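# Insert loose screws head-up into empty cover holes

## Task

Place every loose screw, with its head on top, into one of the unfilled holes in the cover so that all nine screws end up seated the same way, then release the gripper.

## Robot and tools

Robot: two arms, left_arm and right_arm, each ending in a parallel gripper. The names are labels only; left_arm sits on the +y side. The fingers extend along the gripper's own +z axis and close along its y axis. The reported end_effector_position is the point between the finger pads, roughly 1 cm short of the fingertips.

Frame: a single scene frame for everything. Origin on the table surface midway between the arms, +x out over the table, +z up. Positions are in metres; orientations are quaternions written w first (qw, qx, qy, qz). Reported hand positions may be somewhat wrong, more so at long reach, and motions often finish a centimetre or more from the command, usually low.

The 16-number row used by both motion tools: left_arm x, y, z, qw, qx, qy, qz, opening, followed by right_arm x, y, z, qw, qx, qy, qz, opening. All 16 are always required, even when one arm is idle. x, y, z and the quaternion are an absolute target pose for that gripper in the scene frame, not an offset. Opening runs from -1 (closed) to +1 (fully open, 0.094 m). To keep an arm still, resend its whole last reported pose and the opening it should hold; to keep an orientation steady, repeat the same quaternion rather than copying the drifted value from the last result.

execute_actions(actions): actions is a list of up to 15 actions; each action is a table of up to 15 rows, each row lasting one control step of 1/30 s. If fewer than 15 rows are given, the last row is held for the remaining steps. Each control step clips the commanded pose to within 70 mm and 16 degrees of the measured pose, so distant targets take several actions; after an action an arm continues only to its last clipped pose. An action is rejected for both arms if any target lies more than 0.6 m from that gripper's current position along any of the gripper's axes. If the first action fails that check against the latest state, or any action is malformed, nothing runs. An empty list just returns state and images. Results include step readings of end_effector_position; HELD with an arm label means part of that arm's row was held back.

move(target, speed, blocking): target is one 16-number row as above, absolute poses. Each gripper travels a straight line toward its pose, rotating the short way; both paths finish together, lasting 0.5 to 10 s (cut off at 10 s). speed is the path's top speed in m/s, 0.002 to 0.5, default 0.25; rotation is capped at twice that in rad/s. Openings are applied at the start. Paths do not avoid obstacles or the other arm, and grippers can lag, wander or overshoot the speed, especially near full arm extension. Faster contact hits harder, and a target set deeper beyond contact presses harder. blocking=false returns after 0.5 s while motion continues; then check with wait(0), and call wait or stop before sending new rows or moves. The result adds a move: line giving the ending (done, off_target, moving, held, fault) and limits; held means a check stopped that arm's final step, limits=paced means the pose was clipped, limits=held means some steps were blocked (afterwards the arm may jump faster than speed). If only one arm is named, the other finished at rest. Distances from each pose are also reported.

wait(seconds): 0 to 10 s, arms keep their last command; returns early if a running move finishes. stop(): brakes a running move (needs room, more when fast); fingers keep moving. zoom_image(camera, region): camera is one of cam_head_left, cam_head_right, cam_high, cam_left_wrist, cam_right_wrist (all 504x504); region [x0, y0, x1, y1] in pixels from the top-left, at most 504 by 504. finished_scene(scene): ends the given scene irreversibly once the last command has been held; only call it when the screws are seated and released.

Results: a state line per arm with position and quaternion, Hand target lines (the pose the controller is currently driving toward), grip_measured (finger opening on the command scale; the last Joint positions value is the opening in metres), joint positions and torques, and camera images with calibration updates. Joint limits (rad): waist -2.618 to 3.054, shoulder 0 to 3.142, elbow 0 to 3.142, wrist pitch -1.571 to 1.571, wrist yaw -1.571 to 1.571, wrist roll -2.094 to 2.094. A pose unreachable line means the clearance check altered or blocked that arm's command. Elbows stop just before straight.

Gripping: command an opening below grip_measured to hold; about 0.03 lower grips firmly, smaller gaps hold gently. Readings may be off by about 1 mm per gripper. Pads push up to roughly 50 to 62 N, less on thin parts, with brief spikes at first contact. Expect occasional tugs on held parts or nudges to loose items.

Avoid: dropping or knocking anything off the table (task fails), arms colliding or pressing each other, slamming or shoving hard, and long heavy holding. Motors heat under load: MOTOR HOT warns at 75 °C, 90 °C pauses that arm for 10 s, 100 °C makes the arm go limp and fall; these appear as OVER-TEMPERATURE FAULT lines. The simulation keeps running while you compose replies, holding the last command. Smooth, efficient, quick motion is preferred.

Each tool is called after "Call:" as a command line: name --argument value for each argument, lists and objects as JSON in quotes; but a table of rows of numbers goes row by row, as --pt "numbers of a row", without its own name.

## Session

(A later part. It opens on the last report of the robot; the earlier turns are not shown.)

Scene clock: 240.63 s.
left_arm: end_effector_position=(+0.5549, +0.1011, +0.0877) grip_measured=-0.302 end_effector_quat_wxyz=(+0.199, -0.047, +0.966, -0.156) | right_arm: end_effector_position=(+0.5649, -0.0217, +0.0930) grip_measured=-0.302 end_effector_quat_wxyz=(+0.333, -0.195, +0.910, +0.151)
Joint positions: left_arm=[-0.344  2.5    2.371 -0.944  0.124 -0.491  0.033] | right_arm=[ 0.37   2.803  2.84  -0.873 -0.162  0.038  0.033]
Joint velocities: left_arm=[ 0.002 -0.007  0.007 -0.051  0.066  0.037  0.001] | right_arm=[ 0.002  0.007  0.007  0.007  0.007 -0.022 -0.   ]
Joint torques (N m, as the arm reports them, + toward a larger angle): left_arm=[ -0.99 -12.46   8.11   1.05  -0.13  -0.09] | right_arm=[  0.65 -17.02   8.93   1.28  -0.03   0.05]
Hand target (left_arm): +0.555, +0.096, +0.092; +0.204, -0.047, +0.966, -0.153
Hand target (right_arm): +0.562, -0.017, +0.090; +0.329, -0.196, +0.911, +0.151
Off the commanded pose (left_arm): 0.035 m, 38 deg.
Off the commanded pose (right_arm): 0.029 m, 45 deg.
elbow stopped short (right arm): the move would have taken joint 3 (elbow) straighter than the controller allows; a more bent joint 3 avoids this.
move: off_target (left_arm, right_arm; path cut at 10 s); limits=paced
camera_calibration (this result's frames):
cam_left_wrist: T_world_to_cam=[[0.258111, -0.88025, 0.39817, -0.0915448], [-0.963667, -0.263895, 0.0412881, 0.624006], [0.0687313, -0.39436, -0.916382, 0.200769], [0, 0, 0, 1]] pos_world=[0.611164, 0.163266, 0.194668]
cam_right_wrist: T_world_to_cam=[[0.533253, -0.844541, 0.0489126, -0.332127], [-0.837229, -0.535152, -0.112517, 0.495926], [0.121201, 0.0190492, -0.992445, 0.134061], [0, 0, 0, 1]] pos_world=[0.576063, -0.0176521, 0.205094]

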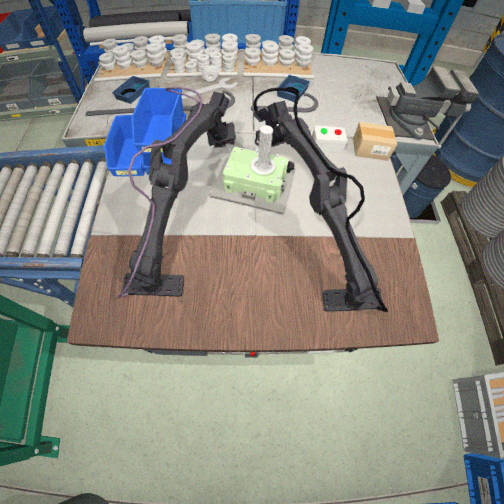

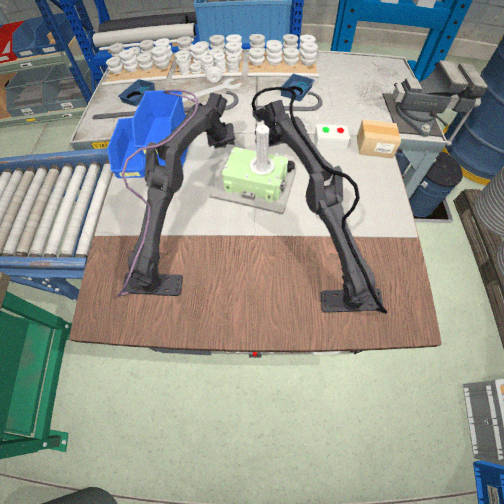

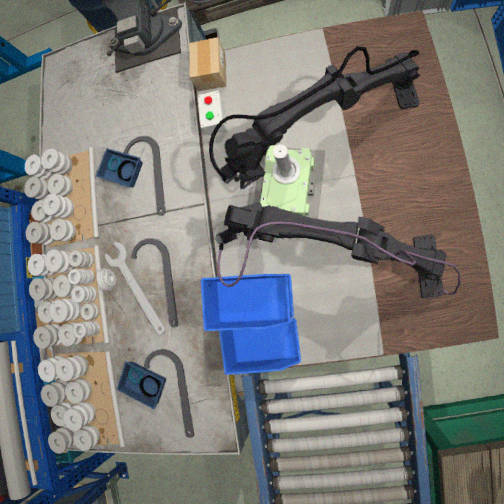

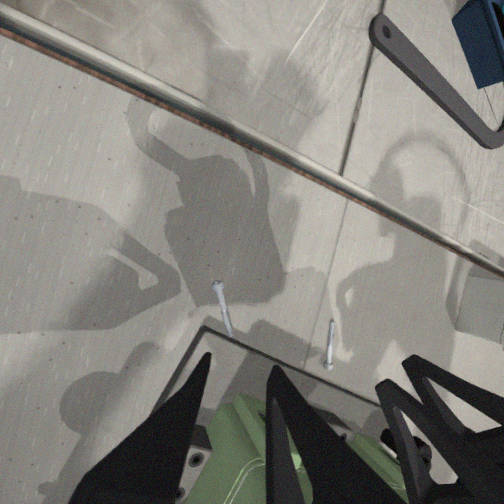

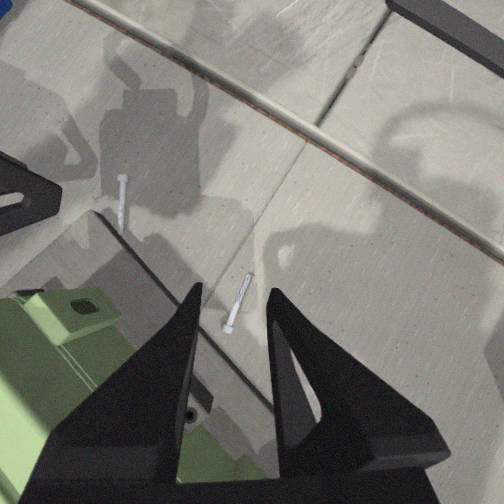

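Call:
move --target '[0.575,0.096,0.04,0.33,-0.243,0.908,0.089,-0.3,0.56,-0.024,0.04,0.341,-0.082,0.936,0.03,-0.3]' --speed 0.1

Call:
move --target '[0.575,0.096,0.006,0.33,-0.243,0.908,0.089,-0.3,0.56,-0.024,0.006,0.341,-0.082,0.936,0.03,-0.3]' --speed 0.04

Scene clock: 244.60 s.
left_arm: end_effector_position=(+0.5782, +0.1034, +0.0580) grip_measured=-0.302 end_effector_quat_wxyz=(+0.307, -0.190, +0.933, +0.004) | right_arm: end_effector_position=(+0.5757, -0.0426, +0.0656) grip_measured=-0.302 end_effector_quat_wxyz=(+0.353, -0.101, +0.928, +0.067)
Joint positions: left_arm=[-0.471  2.651  2.495 -0.913 -0.387 -0.791  0.033] | right_arm=[ 0.401  2.735  2.603 -0.709  0.089  0.178  0.033]
Joint velocities: left_arm=[ 0.012 -0.012  0.012  0.007  0.154 -0.051  0.   ] | right_arm=[ 0.002  0.007 -0.002  0.022  0.11  -0.022 -0.   ]
Joint torques (N m, as the arm reports them, + toward a larger angle): left_arm=[  0.02 -13.76   5.67   1.14  -0.2   -0.01] | right_arm=[  0.12 -18.25   7.29   1.43   0.05  -0.02]
Hand target (left_arm): +0.577, +0.104, +0.058; +0.305, -0.190, +0.933, +0.004
Hand target (right_arm): +0.575, -0.042, +0.065; +0.352, -0.102, +0.928, +0.067
Off the commanded pose (left_arm): 0.020 m, 12 deg.
Off the commanded pose (right_arm): 0.035 m, 5 deg.
move: held (left_arm, right_arm); limits=held; held on 34 of 112 steps (left_arm, right_arm), including the last (left_arm, right_arm)
pose unreachable (left arm): on one or more control steps of this call, first in action 0 (counted from 0), this arm could not follow its commanded pose, so it was not sent that pose on those steps. On the call's last step it was still not sent that pose. It may still have moved: this result reports where it is.
cause: the commanded pose would bring a part of the arm too close to another arm (this arm's wrist (the part past joint 4) and the other arm's wrist (the part past joint 4)).
pose unreachable (right arm): on one or more control steps of this call, first in action 0 (counted from 0), this arm could not follow its commanded pose, so it was not sent that pose on those steps. On the call's last step it was still not sent that pose. It may still have moved: this result reports where it is.
cause: the commanded pose would bring a part of the arm too close to another arm (this arm's wrist (the part past joint 4) and the other arm's wrist (the part past joint 4)).
camera_calibration (this result's frames):
cam_left_wrist: T_world_to_cam=[[0.533027, -0.809854, 0.244987, -0.241052], [-0.78508, -0.581365, -0.213691, 0.592704], [0.315485, -0.0784311, -0.945684, -0.000750984], [0, 0, 0, 1]] pos_world=[0.594044, 0.149301, 0.185]
cam_right_wrist: T_world_to_cam=[[0.314661, -0.938732, 0.140607, -0.238367], [-0.939046, -0.329473, -0.0981881, 0.557114], [0.138498, -0.10114, -0.985185, 0.0904711], [0, 0, 0, 1]] pos_world=[0.585631, -0.0310585, 0.177349]

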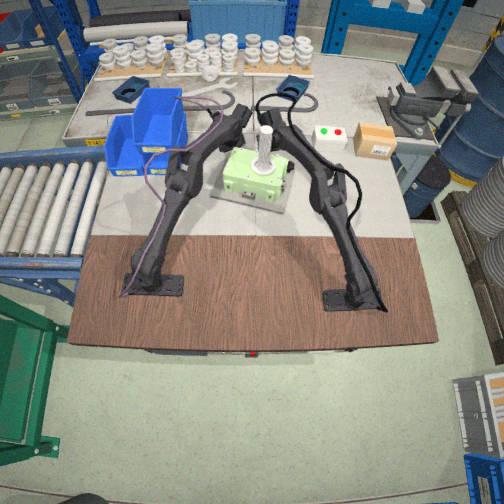

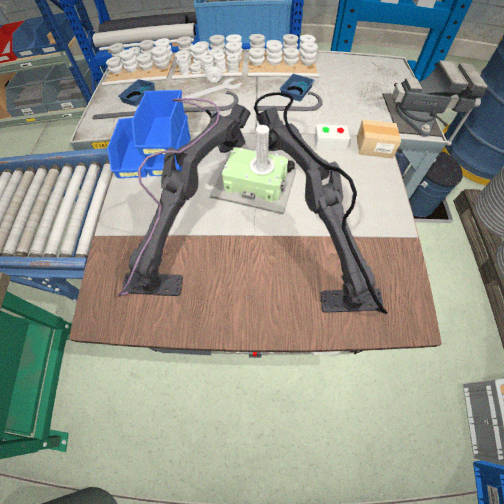

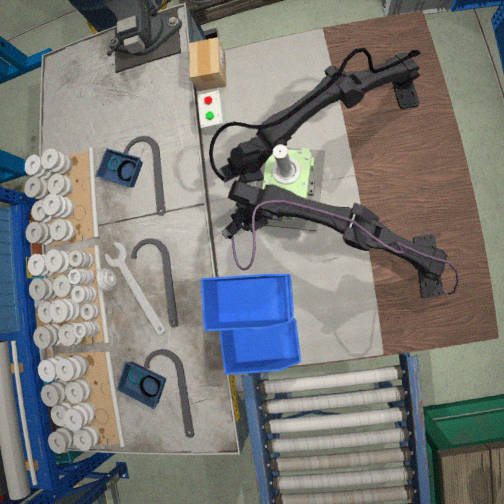

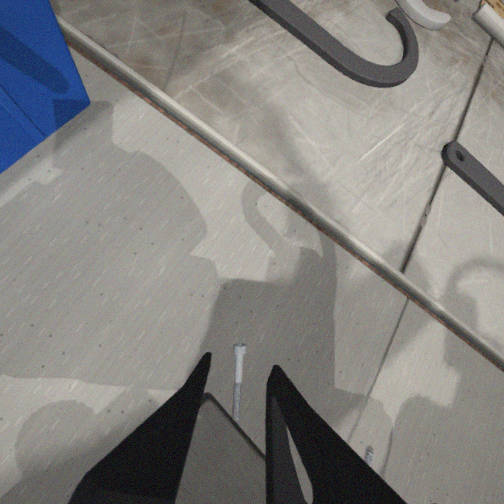

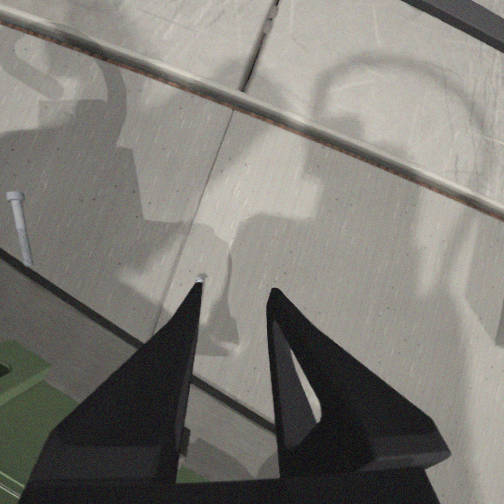

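Scene clock: 247.47 s.
left_arm: end_effector_position=(+0.5854, +0.1110, +0.0451) grip_measured=-0.302 end_effector_quat_wxyz=(+0.325, -0.218, +0.920, +0.027) | right_arm: end_effector_position=(+0.5773, -0.0487, +0.0486) grip_measured=-0.302 end_effector_quat_wxyz=(+0.352, -0.086, +0.930, +0.053)
Joint positions: left_arm=[-0.474  2.704  2.53  -0.902 -0.462 -0.838  0.033] | right_arm=[ 0.401  2.735  2.54  -0.657  0.125  0.198  0.033]
Joint velocities: left_arm=[ 0.002 -0.007 -0.012 -0.007 -0.066  0.095  0.   ] | right_arm=[ 0.007  0.007  0.007  0.095  0.022 -0.066 -0.   ]
Joint torques (N m, as the arm reports them, + toward a larger angle): left_arm=[  0.01 -13.89   5.76   1.11  -0.26  -0.01] | right_arm=[  0.04 -18.25   7.33   1.41   0.06  -0.01]
Hand target (left_arm): +0.585, +0.111, +0.045; +0.323, -0.217, +0.921, +0.028
Hand target (right_arm): +0.577, -0.048, +0.049; +0.352, -0.086, +0.930, +0.053
Off the commanded pose (left_arm): 0.043 m, 8 deg.
Off the commanded pose (right_arm): 0.052 m, 3 deg.
move: held (left_arm, right_arm); limits=held; held on 52 of 86 steps (left_arm, right_arm), including the last (left_arm, right_arm)
pose unreachable (left arm): on one or more control steps of this call, first in action 0 (counted from 0), this arm could not follow its commanded pose, so it was not sent that pose on those steps. On the call's last step it was still not sent that pose. It may still have moved: this result reports where it is.
cause: the commanded pose would bring a part of the arm too close to another arm (this arm's wrist (the part past joint 4) and the other arm's wrist (the part past joint 4)).
pose unreachable (right arm): on one or more control steps of this call, first in action 0 (counted from 0), this arm could not follow its commanded pose, so it was not sent that pose on those steps. On the call's last step it was still not sent that pose. It may still have moved: this result reports where it is.
cause: the commanded pose would bring a part of the arm too close to another arm (this arm's wrist (the part past joint 4) and the other arm's wrist (the part past joint 4)).
camera_calibration (this result's frames):
cam_left_wrist: T_world_to_cam=[[0.580935, -0.779038, 0.235829, -0.266669], [-0.735057, -0.626561, -0.259061, 0.577791], [0.349579, -0.0228506, -0.936628, -0.0412237], [0, 0, 0, 1]] pos_world=[0.594037, 0.153334, 0.17396]
cam_right_wrist: T_world_to_cam=[[0.278814, -0.947778, 0.154851, -0.222724], [-0.951169, -0.294773, -0.0915739, 0.563259], [0.132438, -0.121758, -0.983685, 0.0752889], [0, 0, 0, 1]] pos_world=[0.587883, -0.0358923, 0.160129]

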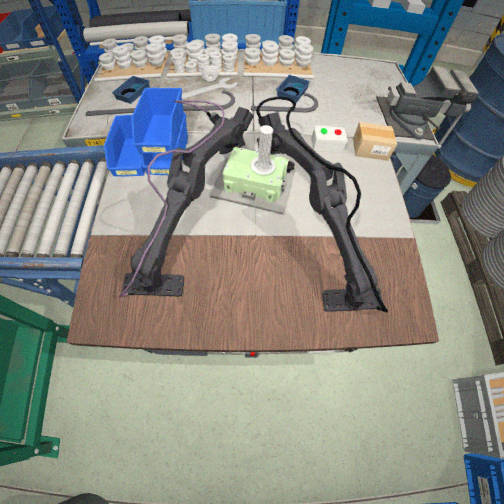

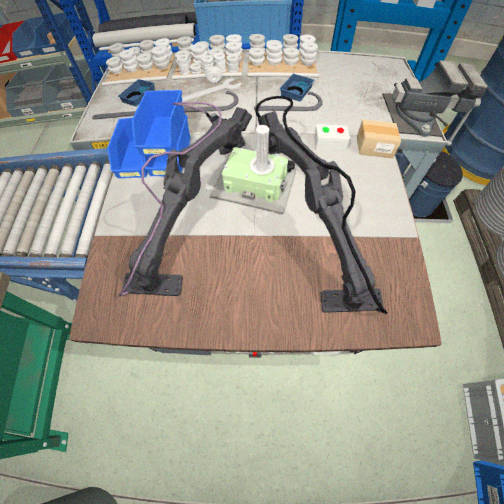

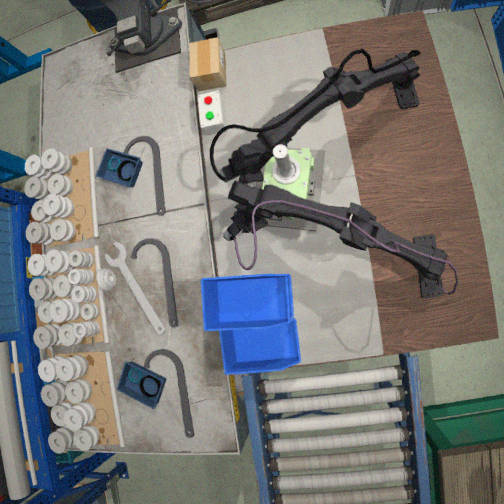

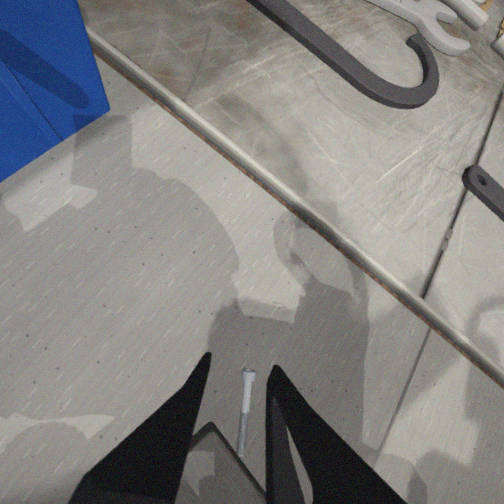

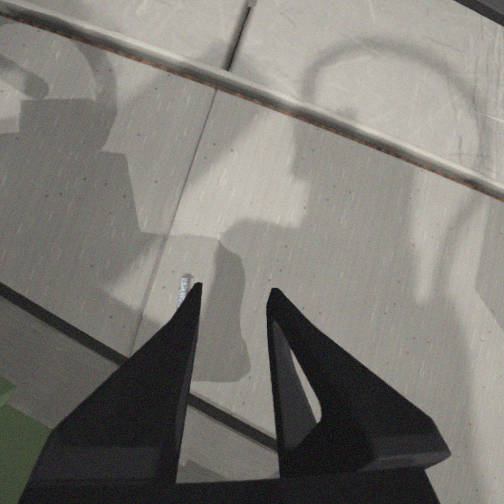

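One at a time; right away, left picks.

Call:
move --target '[0.575,0.098,0.04,0.307,-0.19,0.933,0.004,-0.3,0.52,-0.2,0.1,0.341,-0.082,0.936,0.03,-0.3]' --speed 0.1

Call:
move --target '[0.575,0.098,0.006,0.307,-0.19,0.933,0.004,-0.3,0.52,-0.2,0.1,0.341,-0.082,0.936,0.03,-0.3]' --speed 0.04

Call:
move --target '[0.575,0.098,0.006,0.307,-0.19,0.933,0.004,-1,0.52,-0.2,0.1,0.341,-0.082,0.936,0.03,-0.3]'

Scene clock: 249.63 s.
left_arm: end_effector_position=(+0.5882, +0.1038, +0.0448) grip_measured=-0.302 end_effector_quat_wxyz=(+0.329, -0.208, +0.921, +0.002) | right_arm: end_effector_position=(+0.5213, -0.1994, +0.0914) grip_measured=-0.302 end_effector_quat_wxyz=(+0.336, -0.079, +0.938, +0.027)
Joint positions: left_arm=[-0.472  2.663  2.441 -0.81  -0.42  -0.816  0.033] | right_arm=[ 0.172  2.197  1.761 -0.449  0.024  0.024  0.033]
Joint velocities: left_arm=[ 0.002 -0.022  0.002 -0.007 -0.066  0.11   0.001] | right_arm=[-0.002 -0.012 -0.042 -0.037 -0.022  0.037 -0.001]
Joint torques (N m, as the arm reports them, + toward a larger angle): left_arm=[ -0.94 -14.94   3.95   0.86   0.08   0.11] | right_arm=[ -0.07 -16.58   6.08   1.42  -0.08  -0.07]
Hand target (left_arm): +0.575, +0.098, +0.040; +0.307, -0.190, +0.933, +0.004
Hand target (right_arm): +0.519, -0.199, +0.100; +0.342, -0.082, +0.936, +0.030
Off the commanded pose (left_arm): 0.015 m, 4 deg.
Off the commanded pose (right_arm): 0.009 m, 1 deg.
move: off_target (left_arm)
camera_calibration (this result's frames):
cam_left_wrist: T_world_to_cam=[[0.548837, -0.788981, 0.276199, -0.255675], [-0.752497, -0.610203, -0.247792, 0.583286], [0.364041, -0.0718414, -0.928608, -0.046373], [0, 0, 0, 1]] pos_world=[0.596127, 0.150869, 0.172089]
cam_right_wrist: T_world_to_cam=[[0.254737, -0.947847, 0.191557, -0.347306], [-0.962228, -0.268131, -0.0471522, 0.476519], [0.0960555, -0.17231, -0.980348, 0.115009], [0, 0, 0, 1]] pos_world=[0.535944, -0.181606, 0.201746]

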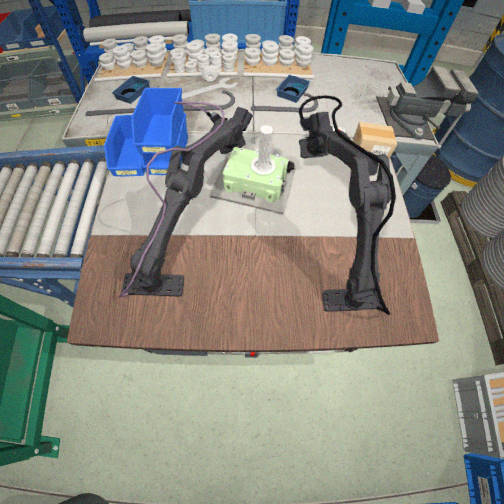

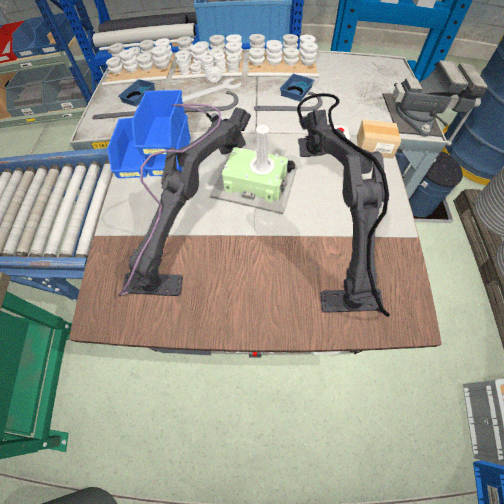

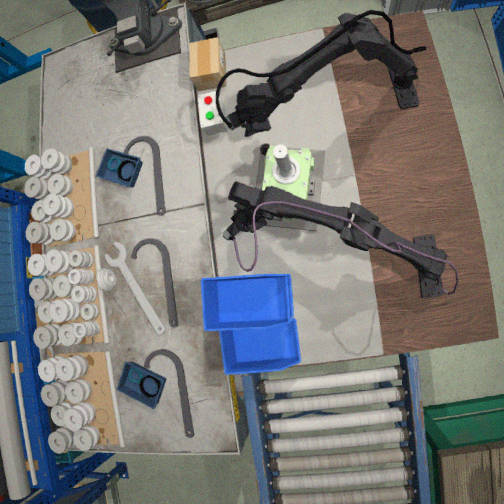

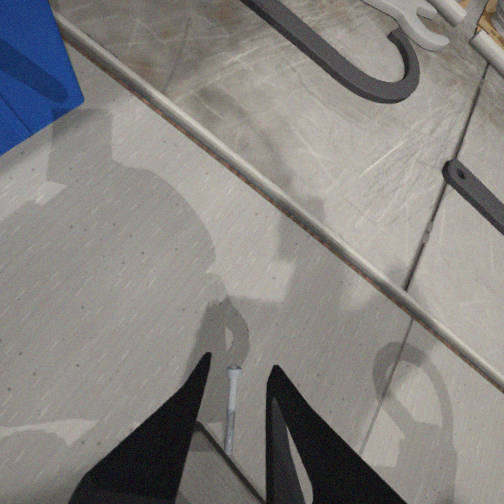

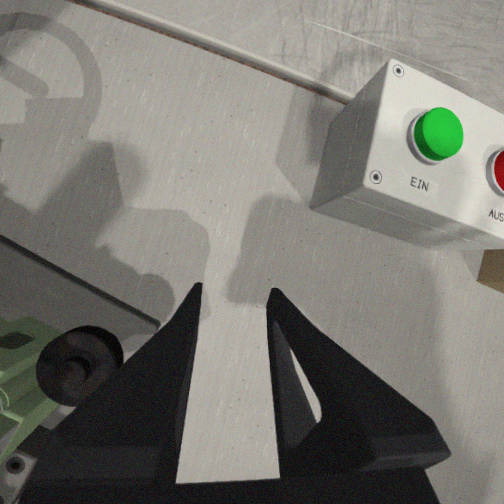

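Scene clock: 250.90 s.
left_arm: end_effector_position=(+0.5991, +0.1027, +0.0397) grip_measured=-0.302 end_effector_quat_wxyz=(+0.353, -0.216, +0.910, -0.018) | right_arm: end_effector_position=(+0.5211, -0.1988, +0.0912) grip_measured=-0.302 end_effector_quat_wxyz=(+0.335, -0.081, +0.938, +0.027)
Joint positions: left_arm=[-0.465  2.644  2.351 -0.671 -0.42  -0.816  0.033] | right_arm=[ 0.172  2.197  1.76  -0.449  0.021  0.021  0.033]
Joint velocities: left_arm=[-0.007 -0.002 -0.007 -0.007  0.022 -0.051 -0.   ] | right_arm=[-0.007 -0.002 -0.022 -0.022  0.007  0.022  0.001]
Joint torques (N m, as the arm reports them, + toward a larger angle): left_arm=[ -1.49 -12.69   3.01   0.74   0.1    0.1 ] | right_arm=[ -0.24 -16.16   6.75   1.36  -0.05  -0.07]
Hand target (left_arm): +0.576, +0.098, +0.007; +0.307, -0.190, +0.932, +0.004
Hand target (right_arm): +0.520, -0.200, +0.100; +0.341, -0.082, +0.936, +0.030
Off the commanded pose (left_arm): 0.042 m, 7 deg.
Off the commanded pose (right_arm): 0.009 m, 1 deg.
move: off_target (left_arm)
camera_calibration (this result's frames):
cam_left_wrist: T_world_to_cam=[[0.535603, -0.77578, 0.333609, -0.256852], [-0.732868, -0.623287, -0.272796, 0.580114], [0.419564, -0.0983806, -0.902379, -0.086706], [0, 0, 0, 1]] pos_world=[0.599096, 0.153787, 0.165699]
cam_right_wrist: T_world_to_cam=[[0.258634, -0.94693, 0.190874, -0.348522], [-0.961174, -0.271951, -0.0467625, 0.475122], [0.0961891, -0.171369, -0.9805, 0.115087], [0, 0, 0, 1]] pos_world=[0.535745, -0.181094, 0.201585]

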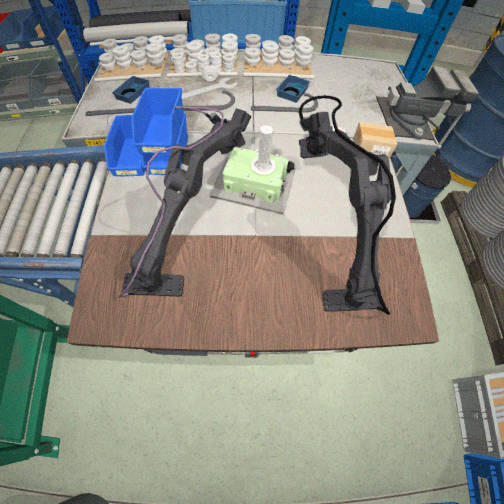

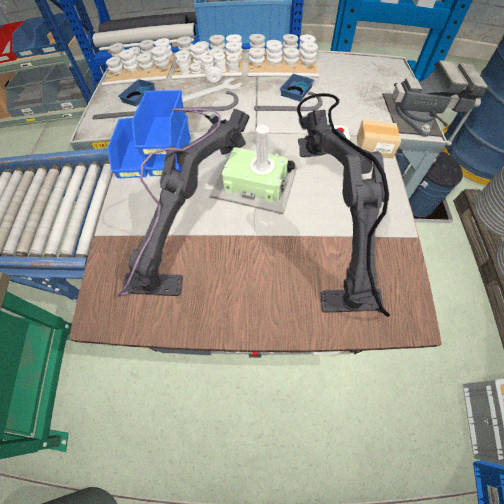

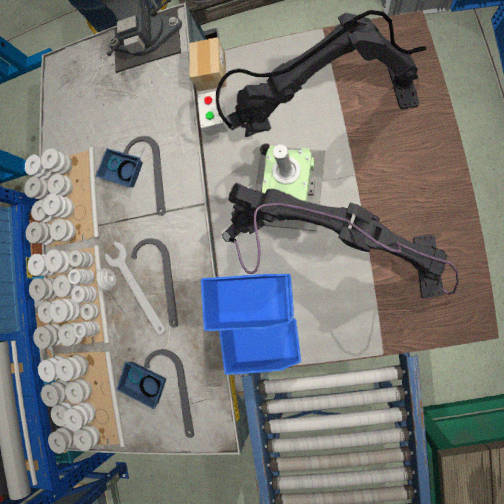

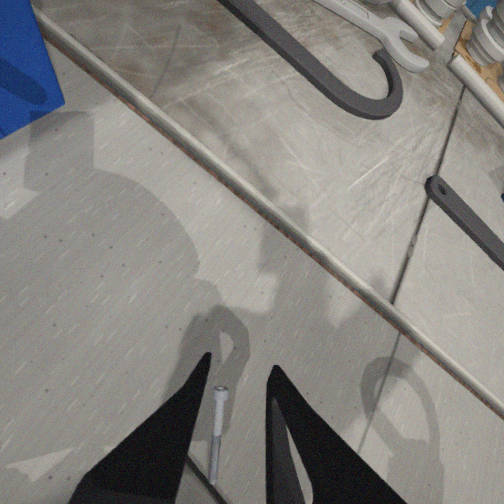

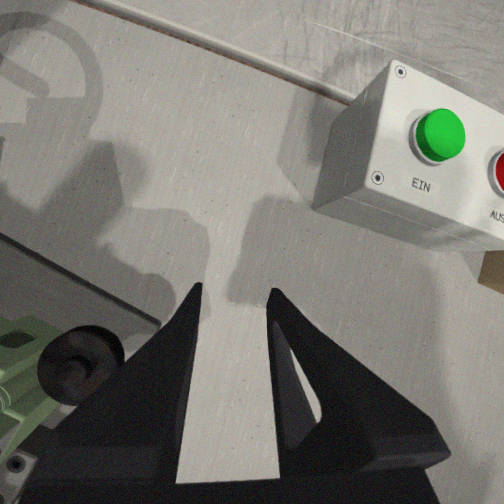

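Scene clock: 251.60 s.
left_arm: end_effector_position=(+0.5999, +0.1023, +0.0397) grip_measured=-0.984 end_effector_quat_wxyz=(+0.354, -0.216, +0.910, -0.021) | right_arm: end_effector_position=(+0.5211, -0.1988, +0.0912) grip_measured=-0.302 end_effector_quat_wxyz=(+0.335, -0.081, +0.938, +0.028)
Joint positions: left_arm=[-0.464  2.643  2.347 -0.663 -0.416 -0.816  0.001] | right_arm=[ 0.172  2.197  1.76  -0.449  0.02   0.021  0.033]
Joint velocities: left_arm=[-0.002  0.002  0.007 -0.051  0.007 -0.022 -0.001] | right_arm=[ 0.002 -0.002  0.002 -0.037 -0.022 -0.066  0.001]
Joint torques (N m, as the arm reports them, + toward a larger angle): left_arm=[ -1.49 -12.59   3.15   0.69   0.06   0.12] | right_arm=[ -0.21 -16.13   6.76   1.36  -0.04  -0.06]
Hand target (left_arm): +0.576, +0.099, +0.007; +0.307, -0.190, +0.932, +0.004
Hand target (right_arm): +0.520, -0.200, +0.100; +0.341, -0.082, +0.936, +0.030
Off the commanded pose (left_arm): 0.042 m, 7 deg.
Off the commanded pose (right_arm): 0.009 m, 1 deg.
move: off_target (left_arm)
camera_calibration (this result's frames):
cam_left_wrist: T_world_to_cam=[[0.533574, -0.774591, 0.339568, -0.256779], [-0.732799, -0.623871, -0.271645, 0.58047], [0.422261, -0.103892, -0.900501, -0.0882777], [0, 0, 0, 1]] pos_world=[0.599655, 0.154068, 0.165382]
cam_right_wrist: T_world_to_cam=[[0.259146, -0.9468, 0.190821, -0.348691], [-0.961029, -0.272464, -0.0467588, 0.47495], [0.0962631, -0.171267, -0.980511, 0.115081], [0, 0, 0, 1]] pos_world=[0.535725, -0.181025, 0.201584]

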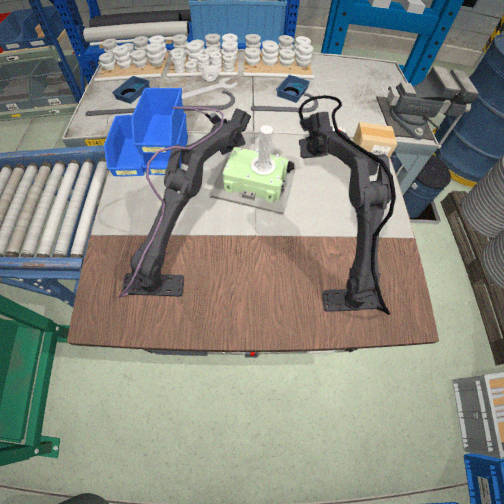

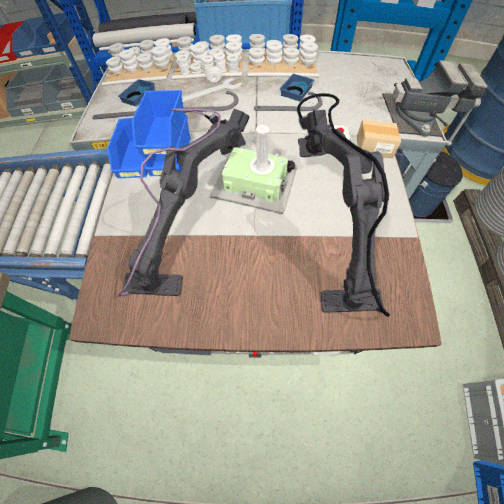

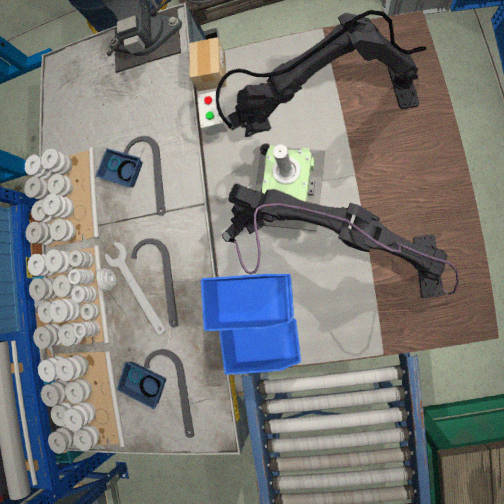

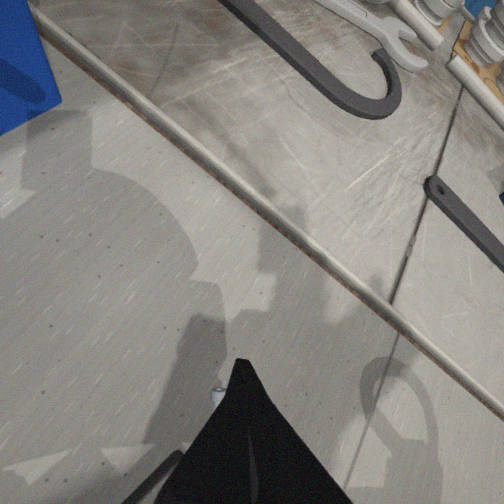

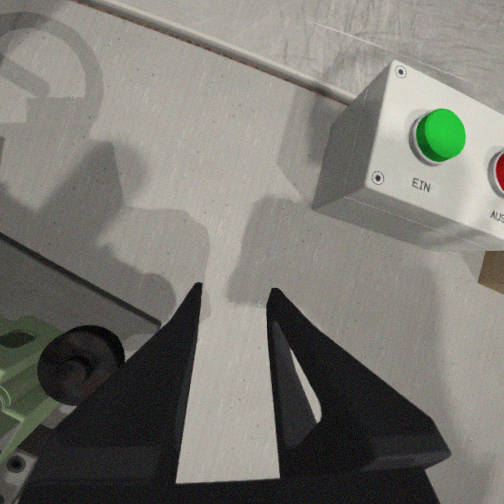

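Call:
move --target '[0.578,0.105,0.06,0.129,-0.251,0.933,-0.224,-0.3,0.52,-0.2,0.1,0.341,-0.082,0.936,0.03,-0.3]' --speed 0.1

Call:
move --target '[0.578,0.102,0.008,0.129,-0.251,0.933,-0.224,-0.3,0.52,-0.2,0.1,0.341,-0.082,0.936,0.03,-0.3]' --speed 0.04

Scene clock: 255.47 s.
left_arm: end_effector_position=(+0.5758, +0.1015, +0.0544) grip_measured=-0.302 end_effector_quat_wxyz=(+0.130, -0.245, +0.935, -0.219) | right_arm: end_effector_position=(+0.5210, -0.1987, +0.0912) grip_measured=-0.302 end_effector_quat_wxyz=(+0.335, -0.081, +0.938, +0.028)
Joint positions: left_arm=[-0.304  2.702  2.625 -1.023  0.219 -0.887  0.033] | right_arm=[ 0.172  2.197  1.76  -0.449  0.02   0.021  0.033]
Joint velocities: left_arm=[-0.012 -0.007  0.002  0.037 -0.022  0.037 -0.001] | right_arm=[-0.002  0.017 -0.017  0.007  0.007  0.066  0.001]
Joint torques (N m, as the arm reports them, + toward a larger angle): left_arm=[  0.84 -13.21   8.05   0.98   0.22  -0.07] | right_arm=[ -0.21 -16.13   6.76   1.36  -0.05  -0.06]
Hand target (left_arm): +0.578, +0.105, +0.059; +0.130, -0.251, +0.933, -0.224
Hand target (right_arm): +0.520, -0.200, +0.100; +0.341, -0.082, +0.936, +0.030
Off the commanded pose (left_arm): 0.007 m, 1 deg.
Off the commanded pose (right_arm): 0.009 m, 1 deg.
move: done
camera_calibration (this result's frames):
cam_left_wrist: T_world_to_cam=[[0.600871, -0.632715, 0.488494, -0.310731], [-0.79561, -0.532407, 0.289047, 0.562668], [0.0771932, -0.56233, -0.823302, 0.17615], [0, 0, 0, 1]] pos_world=[0.620775, 0.202018, 0.134177]
cam_right_wrist: T_world_to_cam=[[0.259657, -0.946671, 0.190768, -0.348861], [-0.960884, -0.272978, -0.0467552, 0.474778], [0.0963373, -0.171166, -0.980521, 0.115075], [0, 0, 0, 1]] pos_world=[0.535704, -0.180956, 0.201584]

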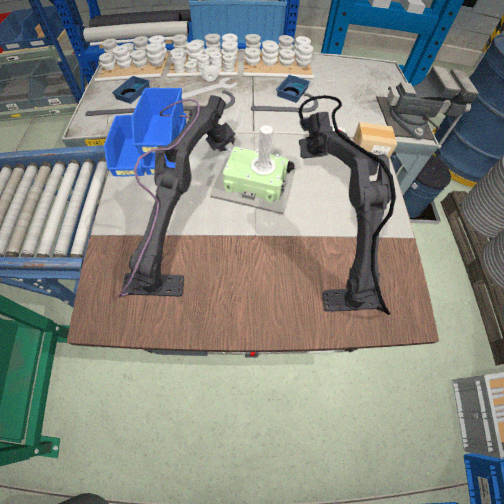

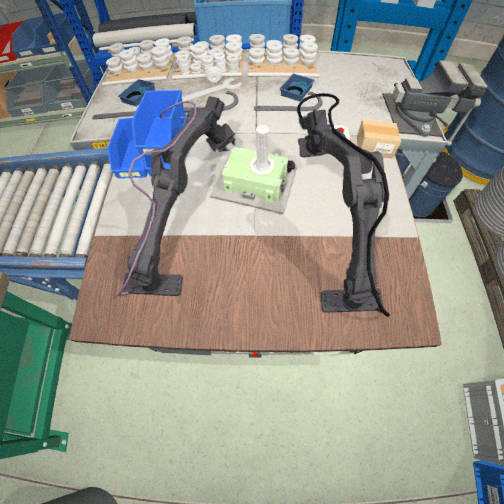

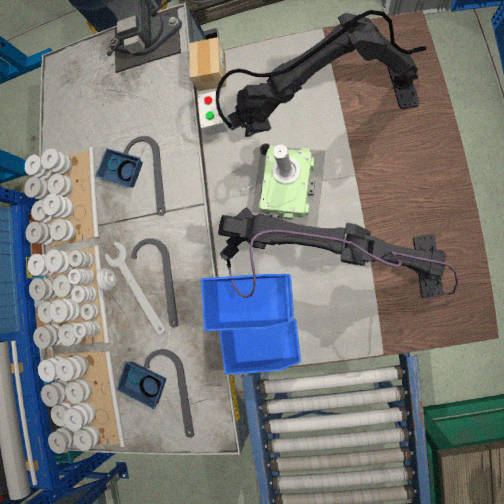

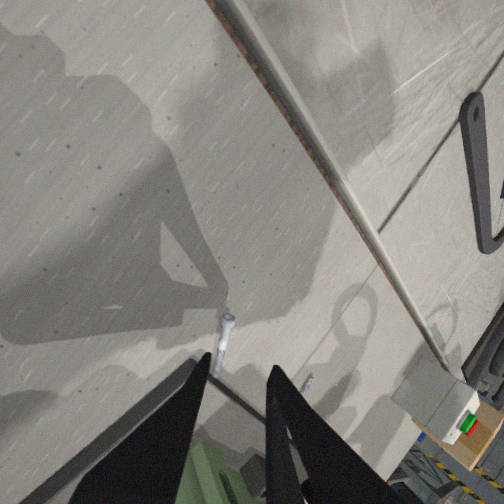

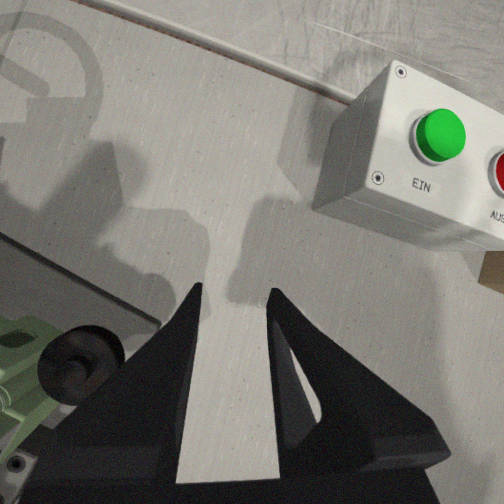

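Scene clock: 257.00 s.
left_arm: end_effector_position=(+0.5851, +0.0967, +0.0323) grip_measured=-0.302 end_effector_quat_wxyz=(+0.149, -0.242, +0.929, -0.238) | right_arm: end_effector_position=(+0.5210, -0.1987, +0.0912) grip_measured=-0.302 end_effector_quat_wxyz=(+0.335, -0.081, +0.938, +0.028)
Joint positions: left_arm=[-0.304  2.663  2.434 -0.816  0.229 -0.894  0.033] | right_arm=[ 0.172  2.197  1.76  -0.449  0.02   0.021  0.033]
Joint velocities: left_arm=[-0.017  0.007 -0.012 -0.051 -0.051 -0.051  0.001] | right_arm=[-0.002 -0.022 -0.017 -0.037 -0.037 -0.037 -0.001]
Joint torques (N m, as the arm reports them, + toward a larger angle): left_arm=[  0.28 -12.36   3.31   1.25   0.1   -0.08] | right_arm=[ -0.24 -16.14   6.76   1.36  -0.05  -0.06]
Hand target (left_arm): +0.578, +0.102, +0.008; +0.129, -0.251, +0.933, -0.224
Hand target (right_arm): +0.520, -0.200, +0.100; +0.341, -0.082, +0.936, +0.030
Off the commanded pose (left_arm): 0.026 m, 3 deg.
Off the commanded pose (right_arm): 0.009 m, 1 deg.
move: off_target (left_arm)
camera_calibration (this result's frames):
cam_left_wrist: T_world_to_cam=[[0.577128, -0.618205, 0.533616, -0.297553], [-0.808371, -0.525277, 0.265743, 0.581441], [0.116013, -0.584728, -0.802891, 0.133233], [0, 0, 0, 1]] pos_world=[0.62629, 0.199374, 0.111236]
cam_right_wrist: T_world_to_cam=[[0.259657, -0.946671, 0.190768, -0.348861], [-0.960884, -0.272978, -0.0467552, 0.474778], [0.0963373, -0.171166, -0.980521, 0.115075], [0, 0, 0, 1]] pos_world=[0.535704, -0.180956, 0.201584]

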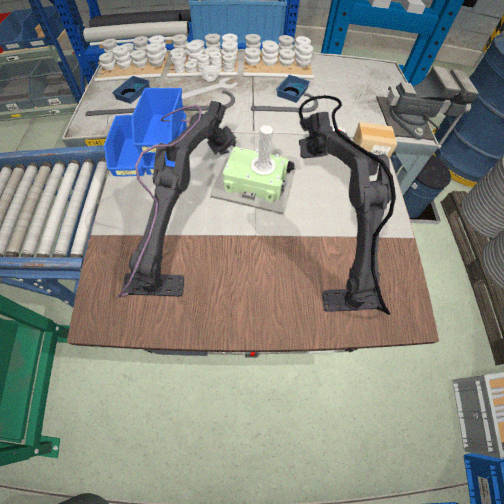

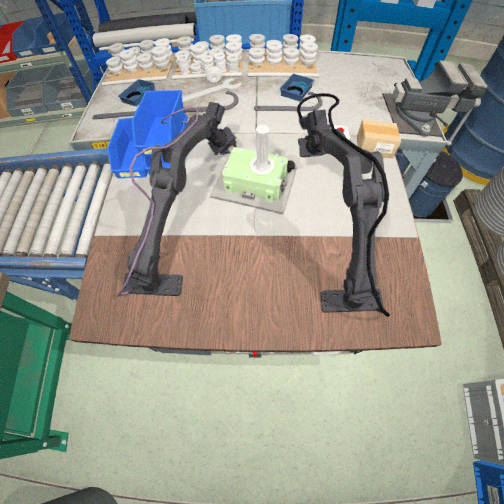

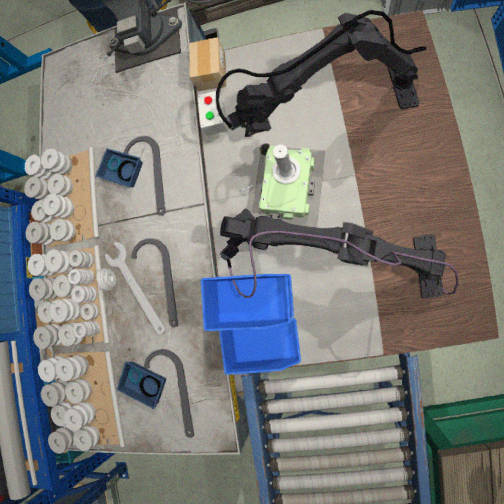

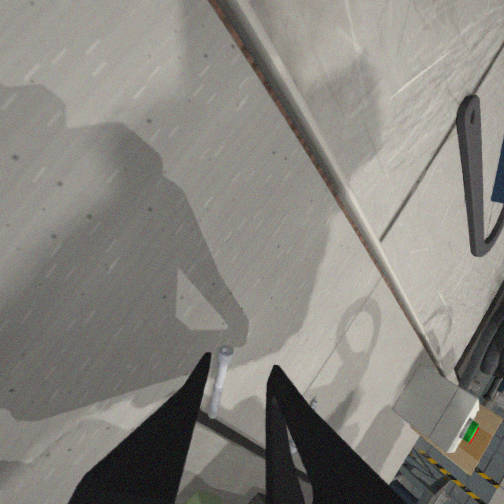

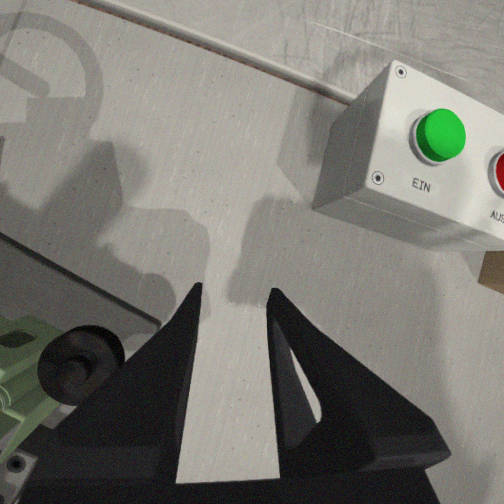

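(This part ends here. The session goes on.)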